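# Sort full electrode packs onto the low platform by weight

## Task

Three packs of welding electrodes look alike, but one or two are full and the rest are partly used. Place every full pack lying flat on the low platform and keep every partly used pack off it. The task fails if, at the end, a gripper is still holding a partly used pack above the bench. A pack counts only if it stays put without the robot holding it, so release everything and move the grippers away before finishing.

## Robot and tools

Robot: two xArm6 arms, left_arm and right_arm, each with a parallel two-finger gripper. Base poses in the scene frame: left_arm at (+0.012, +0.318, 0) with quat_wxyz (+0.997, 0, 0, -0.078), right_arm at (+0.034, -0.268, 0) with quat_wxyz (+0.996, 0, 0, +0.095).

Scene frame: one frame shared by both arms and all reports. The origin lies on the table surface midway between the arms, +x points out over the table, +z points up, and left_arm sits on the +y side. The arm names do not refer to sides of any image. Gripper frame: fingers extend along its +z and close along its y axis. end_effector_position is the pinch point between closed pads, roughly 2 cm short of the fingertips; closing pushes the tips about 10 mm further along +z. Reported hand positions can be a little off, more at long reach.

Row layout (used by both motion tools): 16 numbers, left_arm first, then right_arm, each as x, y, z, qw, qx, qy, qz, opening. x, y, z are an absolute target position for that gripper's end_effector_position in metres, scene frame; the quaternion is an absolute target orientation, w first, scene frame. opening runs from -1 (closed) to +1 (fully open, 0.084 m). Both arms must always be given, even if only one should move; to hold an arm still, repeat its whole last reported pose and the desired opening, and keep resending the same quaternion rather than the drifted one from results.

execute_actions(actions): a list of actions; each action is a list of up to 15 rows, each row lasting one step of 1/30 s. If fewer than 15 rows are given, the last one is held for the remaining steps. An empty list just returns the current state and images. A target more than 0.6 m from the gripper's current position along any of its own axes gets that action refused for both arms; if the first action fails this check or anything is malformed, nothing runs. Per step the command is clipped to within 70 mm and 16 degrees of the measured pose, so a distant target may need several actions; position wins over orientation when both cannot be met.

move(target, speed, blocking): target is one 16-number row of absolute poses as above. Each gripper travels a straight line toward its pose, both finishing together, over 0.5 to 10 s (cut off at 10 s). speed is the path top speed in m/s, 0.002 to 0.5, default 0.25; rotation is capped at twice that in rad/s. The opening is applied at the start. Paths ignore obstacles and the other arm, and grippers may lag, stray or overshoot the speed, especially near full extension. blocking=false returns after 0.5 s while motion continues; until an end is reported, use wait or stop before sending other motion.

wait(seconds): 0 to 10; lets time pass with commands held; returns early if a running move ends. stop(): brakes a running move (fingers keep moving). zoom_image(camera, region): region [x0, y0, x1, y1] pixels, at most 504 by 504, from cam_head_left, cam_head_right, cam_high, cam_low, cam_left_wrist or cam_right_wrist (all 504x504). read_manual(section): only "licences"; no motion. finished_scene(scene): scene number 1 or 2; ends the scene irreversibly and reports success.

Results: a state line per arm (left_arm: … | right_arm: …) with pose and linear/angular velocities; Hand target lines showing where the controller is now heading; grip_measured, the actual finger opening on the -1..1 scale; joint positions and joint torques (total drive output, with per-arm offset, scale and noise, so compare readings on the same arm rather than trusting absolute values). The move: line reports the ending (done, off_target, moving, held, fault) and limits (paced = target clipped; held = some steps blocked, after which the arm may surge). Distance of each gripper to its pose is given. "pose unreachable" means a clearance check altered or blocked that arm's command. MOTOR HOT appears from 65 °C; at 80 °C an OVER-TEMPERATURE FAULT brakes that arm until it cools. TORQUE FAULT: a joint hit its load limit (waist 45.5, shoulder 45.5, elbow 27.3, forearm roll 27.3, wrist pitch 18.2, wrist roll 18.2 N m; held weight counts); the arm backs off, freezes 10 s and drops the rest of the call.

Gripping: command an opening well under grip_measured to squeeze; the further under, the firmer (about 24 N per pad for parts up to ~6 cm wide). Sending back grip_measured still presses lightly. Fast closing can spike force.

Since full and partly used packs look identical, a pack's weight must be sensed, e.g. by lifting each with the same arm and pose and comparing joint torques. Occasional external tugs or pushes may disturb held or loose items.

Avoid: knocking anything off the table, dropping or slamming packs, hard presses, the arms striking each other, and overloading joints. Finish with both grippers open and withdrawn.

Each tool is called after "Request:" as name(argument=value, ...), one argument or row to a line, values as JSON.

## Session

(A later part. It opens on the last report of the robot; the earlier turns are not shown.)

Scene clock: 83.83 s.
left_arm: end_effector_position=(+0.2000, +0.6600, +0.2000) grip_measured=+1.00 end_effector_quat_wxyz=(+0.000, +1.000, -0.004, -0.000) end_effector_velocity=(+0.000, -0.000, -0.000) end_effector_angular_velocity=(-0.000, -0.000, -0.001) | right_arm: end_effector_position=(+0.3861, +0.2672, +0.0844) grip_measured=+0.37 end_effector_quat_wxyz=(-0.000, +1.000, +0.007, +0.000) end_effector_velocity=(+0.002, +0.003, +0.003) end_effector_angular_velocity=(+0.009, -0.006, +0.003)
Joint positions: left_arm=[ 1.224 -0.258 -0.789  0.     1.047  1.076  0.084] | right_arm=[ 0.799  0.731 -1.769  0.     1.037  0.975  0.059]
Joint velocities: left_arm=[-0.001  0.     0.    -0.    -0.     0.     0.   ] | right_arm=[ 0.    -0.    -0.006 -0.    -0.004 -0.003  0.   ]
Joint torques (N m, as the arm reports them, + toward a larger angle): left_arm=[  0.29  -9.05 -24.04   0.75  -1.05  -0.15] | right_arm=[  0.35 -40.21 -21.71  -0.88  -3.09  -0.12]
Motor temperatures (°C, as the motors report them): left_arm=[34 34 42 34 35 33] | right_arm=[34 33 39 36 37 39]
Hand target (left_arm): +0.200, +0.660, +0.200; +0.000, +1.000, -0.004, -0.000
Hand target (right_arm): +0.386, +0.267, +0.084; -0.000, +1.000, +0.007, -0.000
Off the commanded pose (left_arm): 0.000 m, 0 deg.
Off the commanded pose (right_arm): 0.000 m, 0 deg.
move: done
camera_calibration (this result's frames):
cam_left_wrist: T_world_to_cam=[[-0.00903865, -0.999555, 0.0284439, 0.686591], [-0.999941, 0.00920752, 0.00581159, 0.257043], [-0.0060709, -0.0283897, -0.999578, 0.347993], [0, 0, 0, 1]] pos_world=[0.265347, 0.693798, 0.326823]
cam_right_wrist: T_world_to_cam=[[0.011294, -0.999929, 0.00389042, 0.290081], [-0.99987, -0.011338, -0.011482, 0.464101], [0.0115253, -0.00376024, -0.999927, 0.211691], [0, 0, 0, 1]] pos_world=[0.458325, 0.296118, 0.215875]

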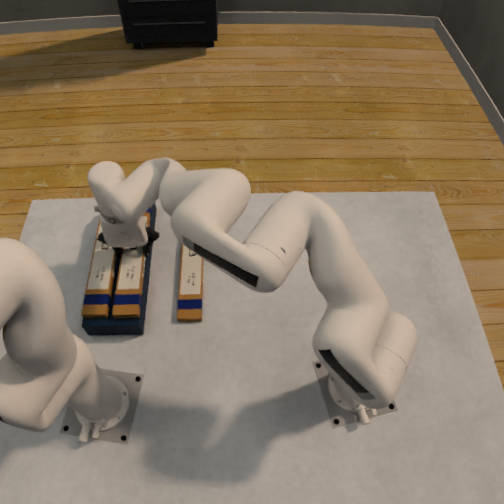

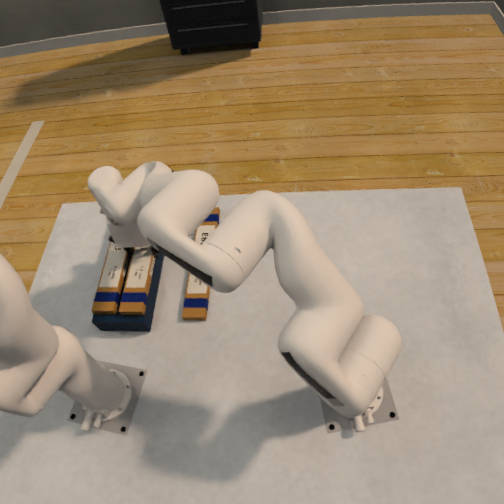

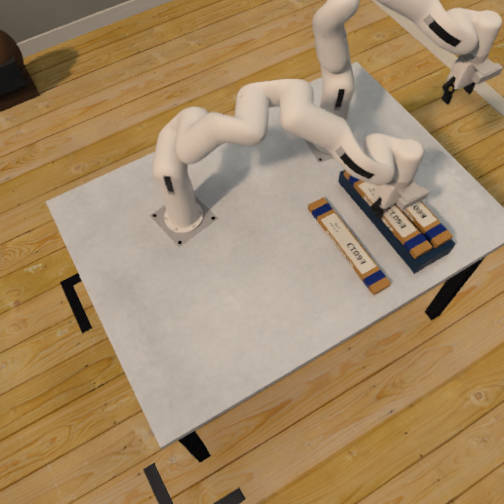

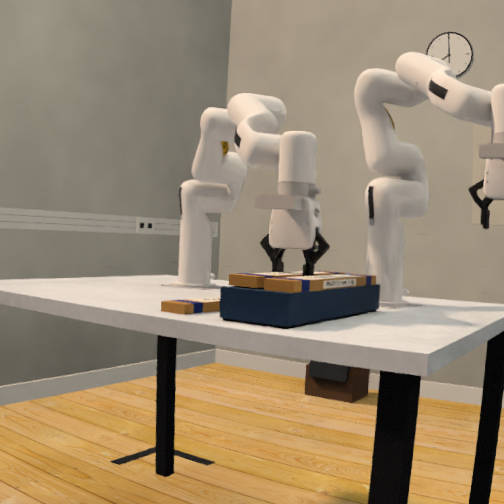

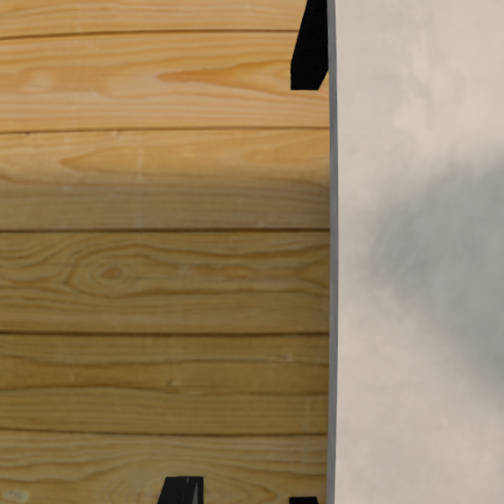

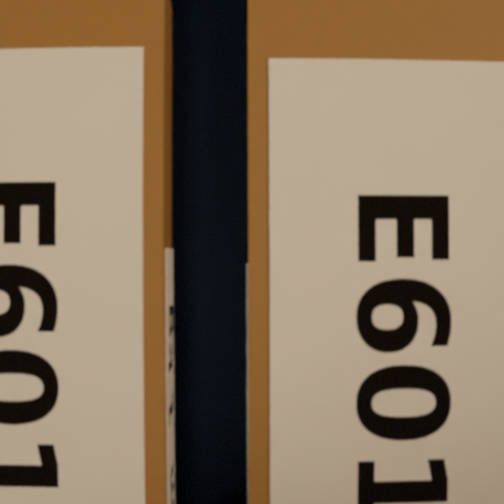

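Request:
move(
  target=[0.2,0.66,0.2,0,1,-0.004,0,1,0.386,0.267,0.080,0,1,0.007,0,-1],
  speed=0.02,
)

Request:
execute_actions(
  actions=[
    [[0.2,0.66,0.2,0,1,-0.004,0,1,0.386,0.267,0.081,0,1,0.007,0,0.5]],
  ],
)

Request:
move(
  target=[0.2,0.66,0.2,0,1,-0.004,0,1,0.386,0.267,0.13,0,1,0.007,0,0.5],
  speed=0.1,
)

Request:
move(
  target=[0.2,0.66,0.2,0,1,-0.004,0,1,0.36,-0.05,0.2,0,1,0.007,0,1],
  speed=0.3,
)

Scene clock: 89.90 s.
left_arm: end_effector_position=(+0.2000, +0.6600, +0.2000) grip_measured=+1.00 end_effector_quat_wxyz=(-0.000, +1.000, -0.004, -0.000) end_effector_velocity=(+0.001, -0.001, -0.001) end_effector_angular_velocity=(-0.001, +0.001, -0.002) | right_arm: end_effector_position=(+0.3864, +0.2677, +0.0818) grip_measured=+0.37 end_effector_quat_wxyz=(-0.001, +1.000, +0.007, +0.001) end_effector_velocity=(-0.001, -0.000, -0.002) end_effector_angular_velocity=(-0.002, +0.001, -0.001)
Joint positions: left_arm=[ 1.224 -0.258 -0.789  0.     1.047  1.077  0.084] | right_arm=[ 0.799  0.734 -1.766  0.     1.029  0.975  0.06 ]
Joint velocities: left_arm=[-0.002  0.002  0.     0.     0.    -0.    -0.   ] | right_arm=[ 0.001  0.001  0.003 -0.    -0.002  0.002  0.   ]
Joint torques (N m, as the arm reports them, + toward a larger angle): left_arm=[  0.48  -8.95 -24.02   0.9   -1.05  -0.19] | right_arm=[  0.28 -34.46 -18.86  -1.05  -3.56   0.  ]
Motor temperatures (°C, as the motors report them): left_arm=[34 34 42 34 35 33] | right_arm=[34 33 40 36 37 39]
Hand target (left_arm): +0.200, +0.660, +0.200; -0.000, +1.000, -0.004, -0.000
Hand target (right_arm): +0.386, +0.267, +0.080; -0.000, +1.000, +0.007, -0.000
Off the commanded pose (left_arm): 0.000 m, 0 deg.
Off the commanded pose (right_arm): 0.002 m, 0 deg.
move: done
camera_calibration (this result's frames):
cam_left_wrist: T_world_to_cam=[[-0.00904009, -0.999555, 0.0284293, 0.686597], [-0.999941, 0.00920853, 0.00579945, 0.257042], [-0.00605866, -0.0283752, -0.999579, 0.347982], [0, 0, 0, 1]] pos_world=[0.265342, 0.693798, 0.326826]
cam_right_wrist: T_world_to_cam=[[0.0112987, -0.999935, 0.00180361, 0.290798], [-0.999852, -0.0113212, -0.0129382, 0.464509], [0.0129578, -0.00165716, -0.999915, 0.207983], [0, 0, 0, 1]] pos_world=[0.45846, 0.296383, 0.21345]

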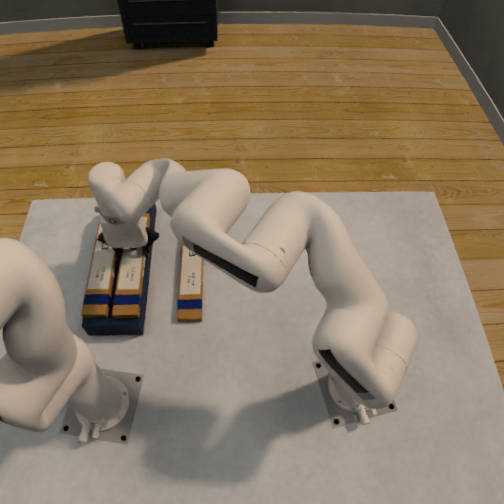

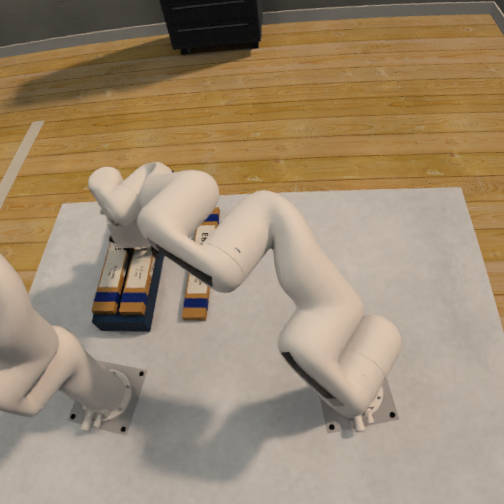

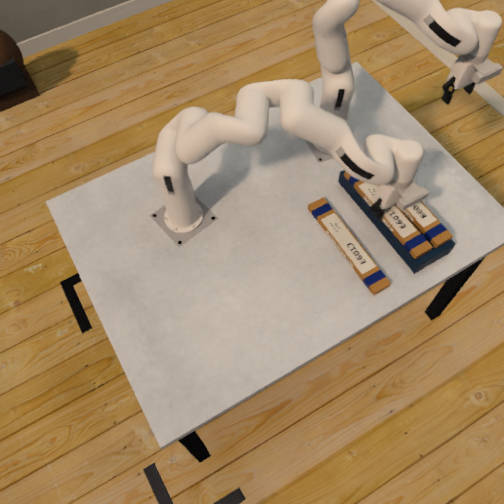

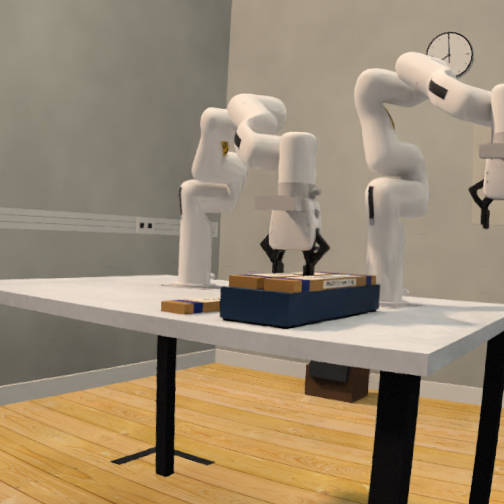

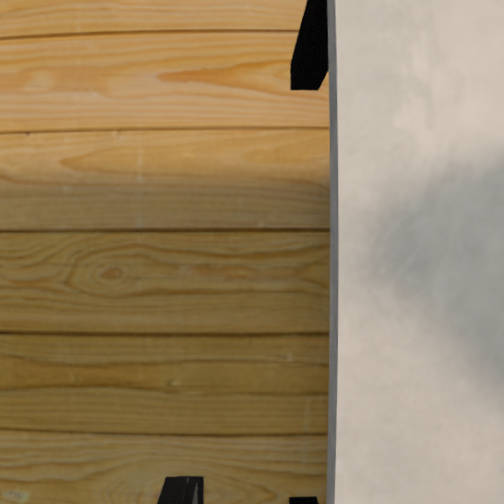

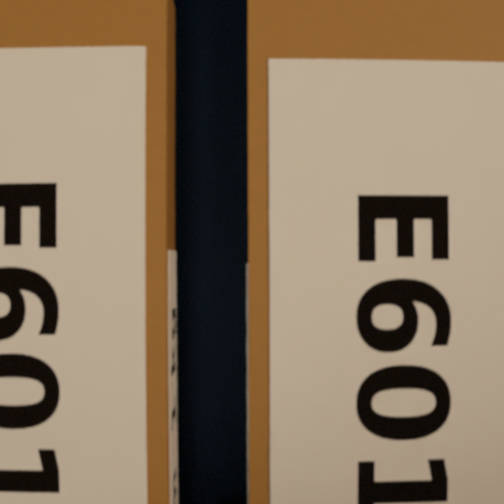

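Scene clock: 90.40 s.
left_arm: end_effector_position=(+0.2000, +0.6600, +0.2000) grip_measured=+1.00 end_effector_quat_wxyz=(+0.000, +1.000, -0.004, -0.000) end_effector_velocity=(+0.000, -0.000, -0.000) end_effector_angular_velocity=(-0.001, +0.000, -0.001) | right_arm: end_effector_position=(+0.3862, +0.2672, +0.0813) grip_measured=+0.49 end_effector_quat_wxyz=(-0.000, +1.000, +0.007, +0.000) end_effector_velocity=(-0.001, -0.000, -0.002) end_effector_angular_velocity=(-0.003, +0.003, -0.000)
Joint positions: left_arm=[ 1.224 -0.258 -0.789  0.     1.047  1.077  0.084] | right_arm=[ 0.799  0.735 -1.766 -0.     1.03   0.975  0.065]
Joint velocities: left_arm=[-0.001  0.001  0.    -0.    -0.     0.     0.   ] | right_arm=[0.001 0.003 0.001 0.001 0.001 0.001 0.   ]
Joint torques (N m, as the arm reports them, + toward a larger angle): left_arm=[  0.15  -8.78 -24.21   0.89  -1.05  -0.22] | right_arm=[  0.82 -34.06 -17.66  -0.66  -2.5   -0.18]
Motor temperatures (°C, as the motors report them): left_arm=[34 34 42 34 35 33] | right_arm=[34 33 40 36 37 39]
Hand target (left_arm): +0.200, +0.660, +0.200; +0.000, +1.000, -0.004, +0.000
Hand target (right_arm): +0.386, +0.267, +0.081; -0.000, +1.000, +0.007, -0.000
Off the commanded pose (left_arm): 0.000 m, 0 deg.
Off the commanded pose (right_arm): 0.000 m, 0 deg.
camera_calibration (this result's frames):
cam_left_wrist: T_world_to_cam=[[-0.00904012, -0.999555, 0.0284294, 0.686597], [-0.999941, 0.00920856, 0.00579926, 0.257042], [-0.00605847, -0.0283753, -0.999579, 0.347982], [0, 0, 0, 1]] pos_world=[0.265342, 0.693798, 0.326826]
cam_right_wrist: T_world_to_cam=[[0.0110865, -0.999932, 0.00358742, 0.290195], [-0.999868, -0.0111283, -0.0118534, 0.464159], [0.0118925, -0.00345553, -0.999923, 0.208415], [0, 0, 0, 1]] pos_world=[0.458402, 0.296061, 0.21286]

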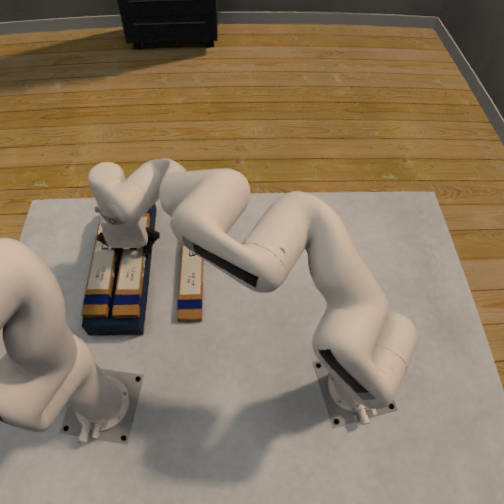

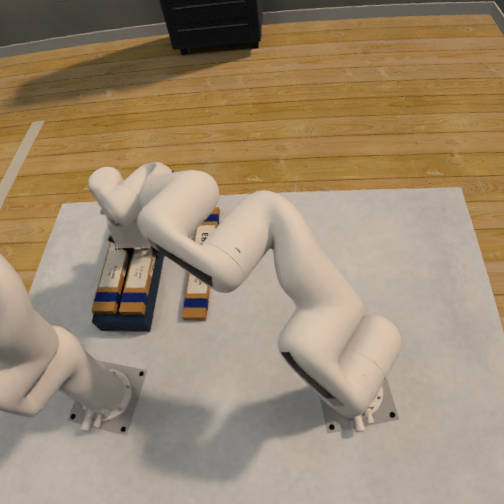

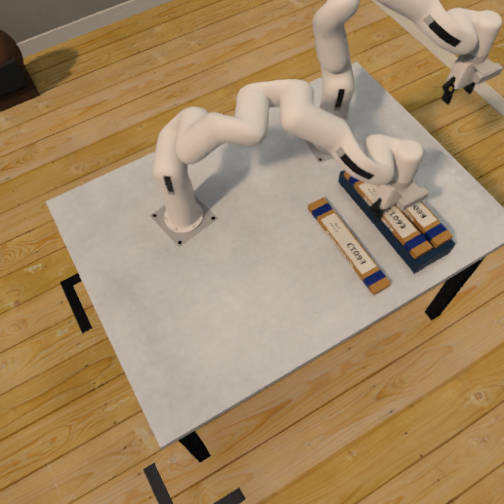

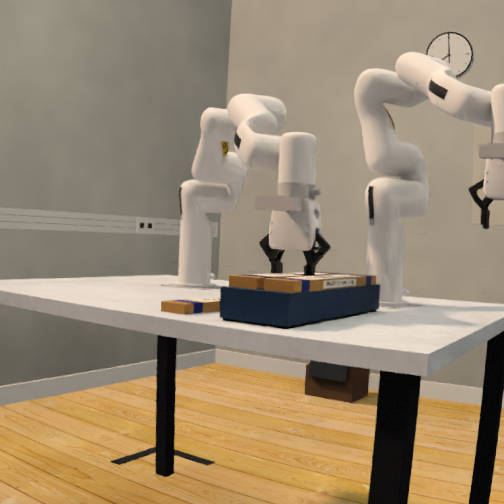

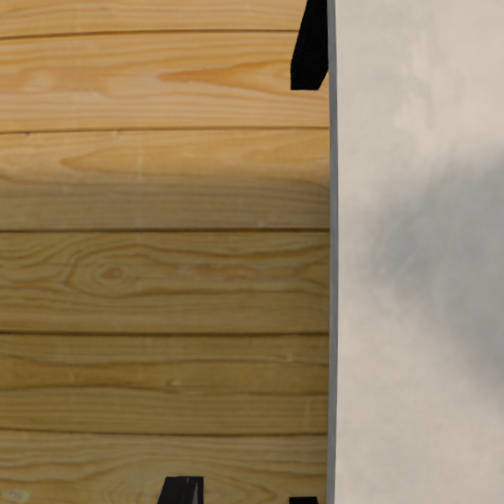

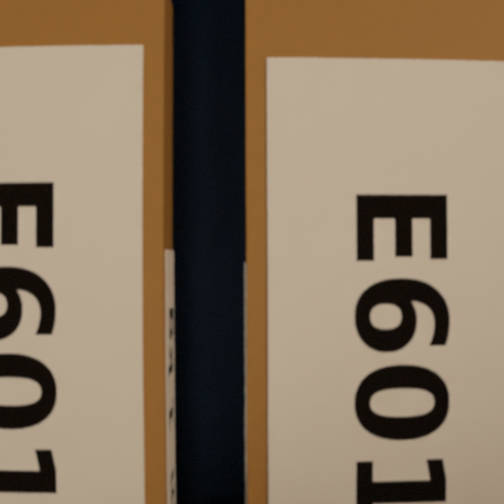

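Scene clock: 91.27 s.
left_arm: end_effector_position=(+0.2000, +0.6600, +0.2000) grip_measured=+1.00 end_effector_quat_wxyz=(+0.000, +1.000, -0.004, -0.000) end_effector_velocity=(-0.000, +0.000, +0.000) end_effector_angular_velocity=(+0.000, +0.000, +0.000) | right_arm: end_effector_position=(+0.3858, +0.2666, +0.1292) grip_measured=+0.49 end_effector_quat_wxyz=(+0.001, +1.000, +0.007, -0.000) end_effector_velocity=(-0.000, -0.000, +0.002) end_effector_angular_velocity=(-0.002, +0.001, +0.000)
Joint positions: left_arm=[ 1.224 -0.258 -0.789  0.     1.047  1.077  0.084] | right_arm=[ 0.799  0.681 -1.817 -0.     1.138  0.975  0.065]
Joint velocities: left_arm=[ 0.    -0.    -0.     0.001  0.     0.    -0.   ] | right_arm=[-0.    -0.001 -0.004 -0.     0.007 -0.001  0.   ]
Joint torques (N m, as the arm reports them, + toward a larger angle): left_arm=[  0.5   -8.95 -24.13   1.1   -1.04  -0.2 ] | right_arm=[  0.29 -33.88 -17.97  -0.97  -2.19  -0.03]
Motor temperatures (°C, as the motors report them): left_arm=[34 34 42 34 35 33] | right_arm=[34 33 39 36 37 39]
Hand target (left_arm): +0.200, +0.660, +0.200; -0.000, +1.000, -0.004, -0.000
Hand target (right_arm): +0.386, +0.267, +0.130; +0.000, +1.000, +0.007, +0.000
Off the commanded pose (left_arm): 0.000 m, 0 deg.
Off the commanded pose (right_arm): 0.001 m, 0 deg.
move: done
camera_calibration (this result's frames):
cam_left_wrist: T_world_to_cam=[[-0.00904008, -0.999555, 0.0284294, 0.686597], [-0.999941, 0.00920851, 0.00579927, 0.257042], [-0.00605848, -0.0283753, -0.999579, 0.347982], [0, 0, 0, 1]] pos_world=[0.265342, 0.693798, 0.326826]
cam_right_wrist: T_world_to_cam=[[0.0110415, -0.999924, 0.00539427, 0.28928], [-0.999881, -0.0110989, -0.0107247, 0.464136], [0.0107837, -0.00527521, -0.999928, 0.257157], [0, 0, 0, 1]] pos_world=[0.458114, 0.295766, 0.260556]

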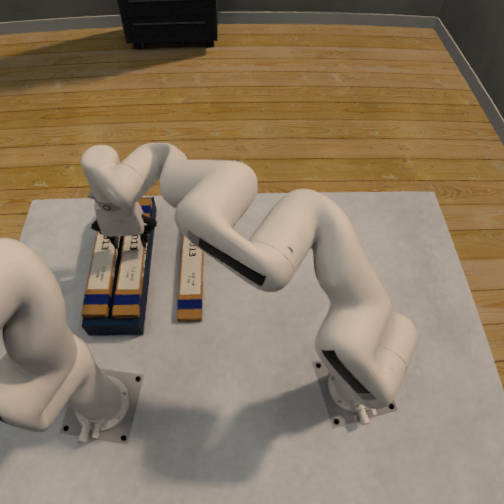

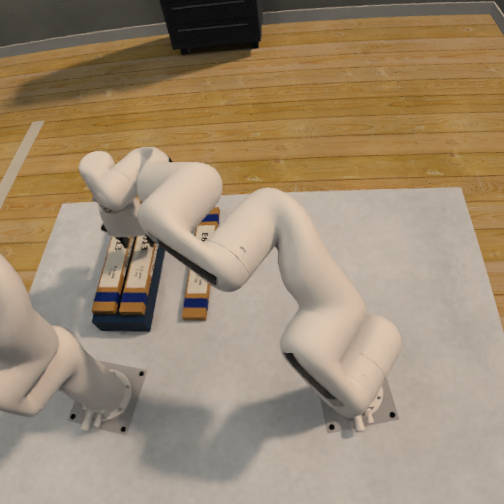

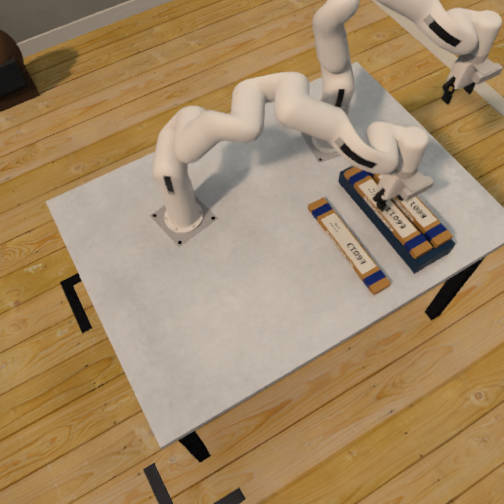

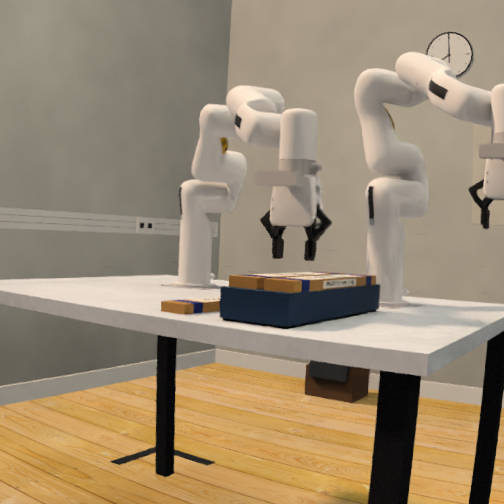

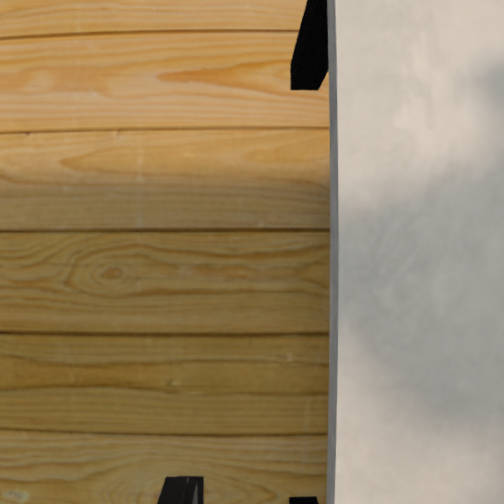

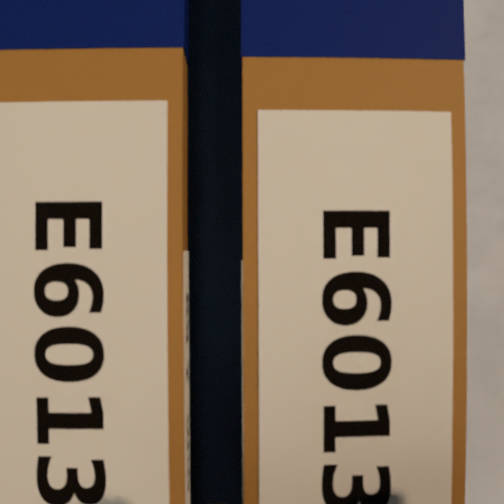

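Scene clock: 93.00 s.
left_arm: end_effector_position=(+0.2000, +0.6600, +0.2000) grip_measured=+1.00 end_effector_quat_wxyz=(+0.000, +1.000, -0.004, -0.000) end_effector_velocity=(-0.000, +0.000, -0.001) end_effector_angular_velocity=(-0.001, +0.002, -0.001) | right_arm: end_effector_position=(+0.3587, -0.0500, +0.1992) grip_measured=+1.00 end_effector_quat_wxyz=(+0.001, +1.000, +0.007, -0.000) end_effector_velocity=(+0.001, -0.002, +0.002) end_effector_angular_velocity=(+0.003, -0.003, -0.001)
Joint positions: left_arm=[ 1.224 -0.258 -0.789  0.     1.047  1.077  0.084] | right_arm=[ 0.402 -0.255 -0.789 -0.002  1.046  0.578  0.084]
Joint velocities: left_arm=[ 0.     0.002  0.     0.001 -0.     0.    -0.   ] | right_arm=[-0.006 -0.007  0.002  0.001  0.001 -0.005 -0.   ]
Joint torques (N m, as the arm reports them, + toward a larger angle): left_arm=[  0.58  -8.9  -24.1    0.95  -0.91  -0.14] | right_arm=[  0.2  -15.76 -17.57  -0.98  -2.32  -0.16]
Motor temperatures (°C, as the motors report them): left_arm=[34 34 42 34 35 33] | right_arm=[34 33 39 36 37 39]
Hand target (left_arm): +0.200, +0.660, +0.200; +0.000, +1.000, -0.004, -0.000
Hand target (right_arm): +0.359, -0.050, +0.199; +0.001, +1.000, +0.007, +0.000
Off the commanded pose (left_arm): 0.000 m, 0 deg.
Off the commanded pose (right_arm): 0.002 m, 0 deg.
move: done
camera_calibration (this result's frames):
cam_left_wrist: T_world_to_cam=[[-0.00903992, -0.999555, 0.0284294, 0.686597], [-0.999941, 0.00920836, 0.00579929, 0.257042], [-0.0060585, -0.0283753, -0.999579, 0.347982], [0, 0, 0, 1]] pos_world=[0.265342, 0.693798, 0.326826]
cam_right_wrist: T_world_to_cam=[[0.0118656, -0.99991, 0.00625547, -0.0278466], [-0.999866, -0.0119352, -0.0111994, 0.434351], [0.0112731, -0.00612174, -0.999918, 0.325584], [0, 0, 0, 1]] pos_world=[0.430953, -0.0206668, 0.330596]

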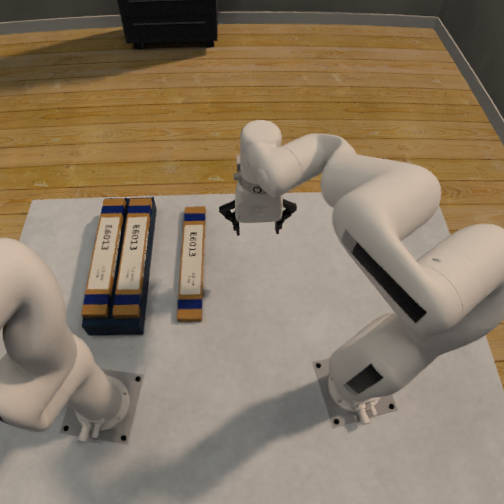

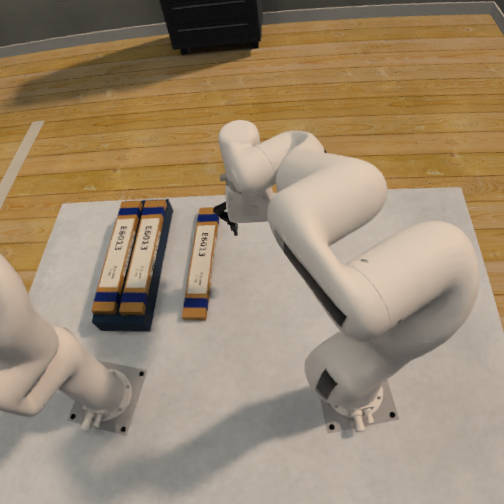

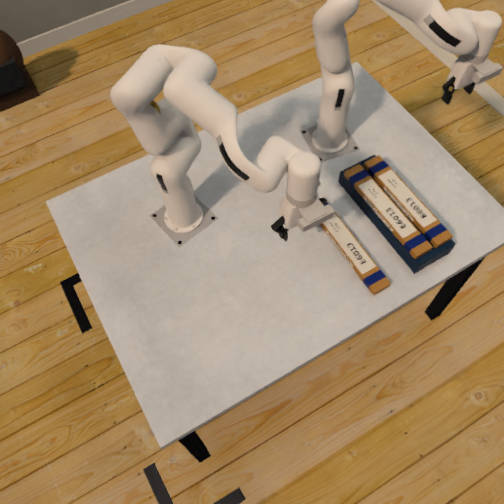

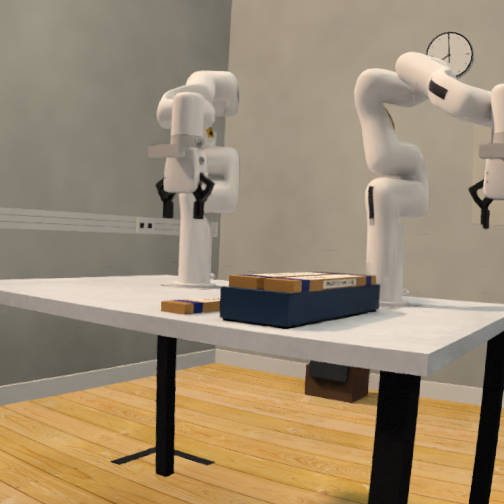

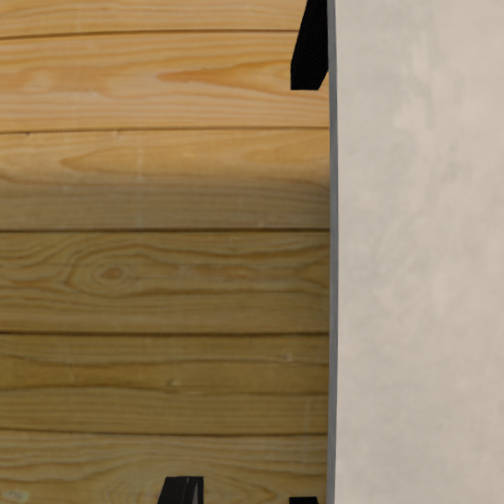

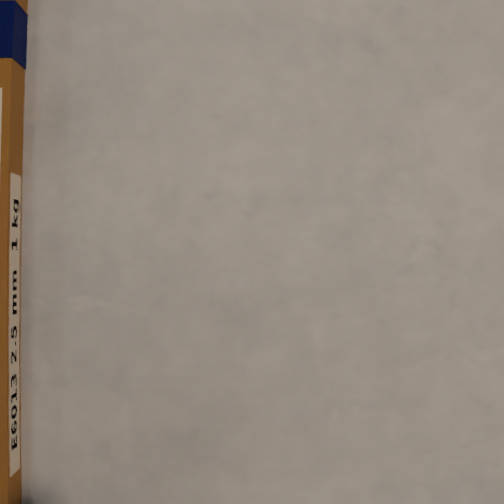

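Request:
finished_scene(
  scene=1,
)

The scene is finished: the task was done.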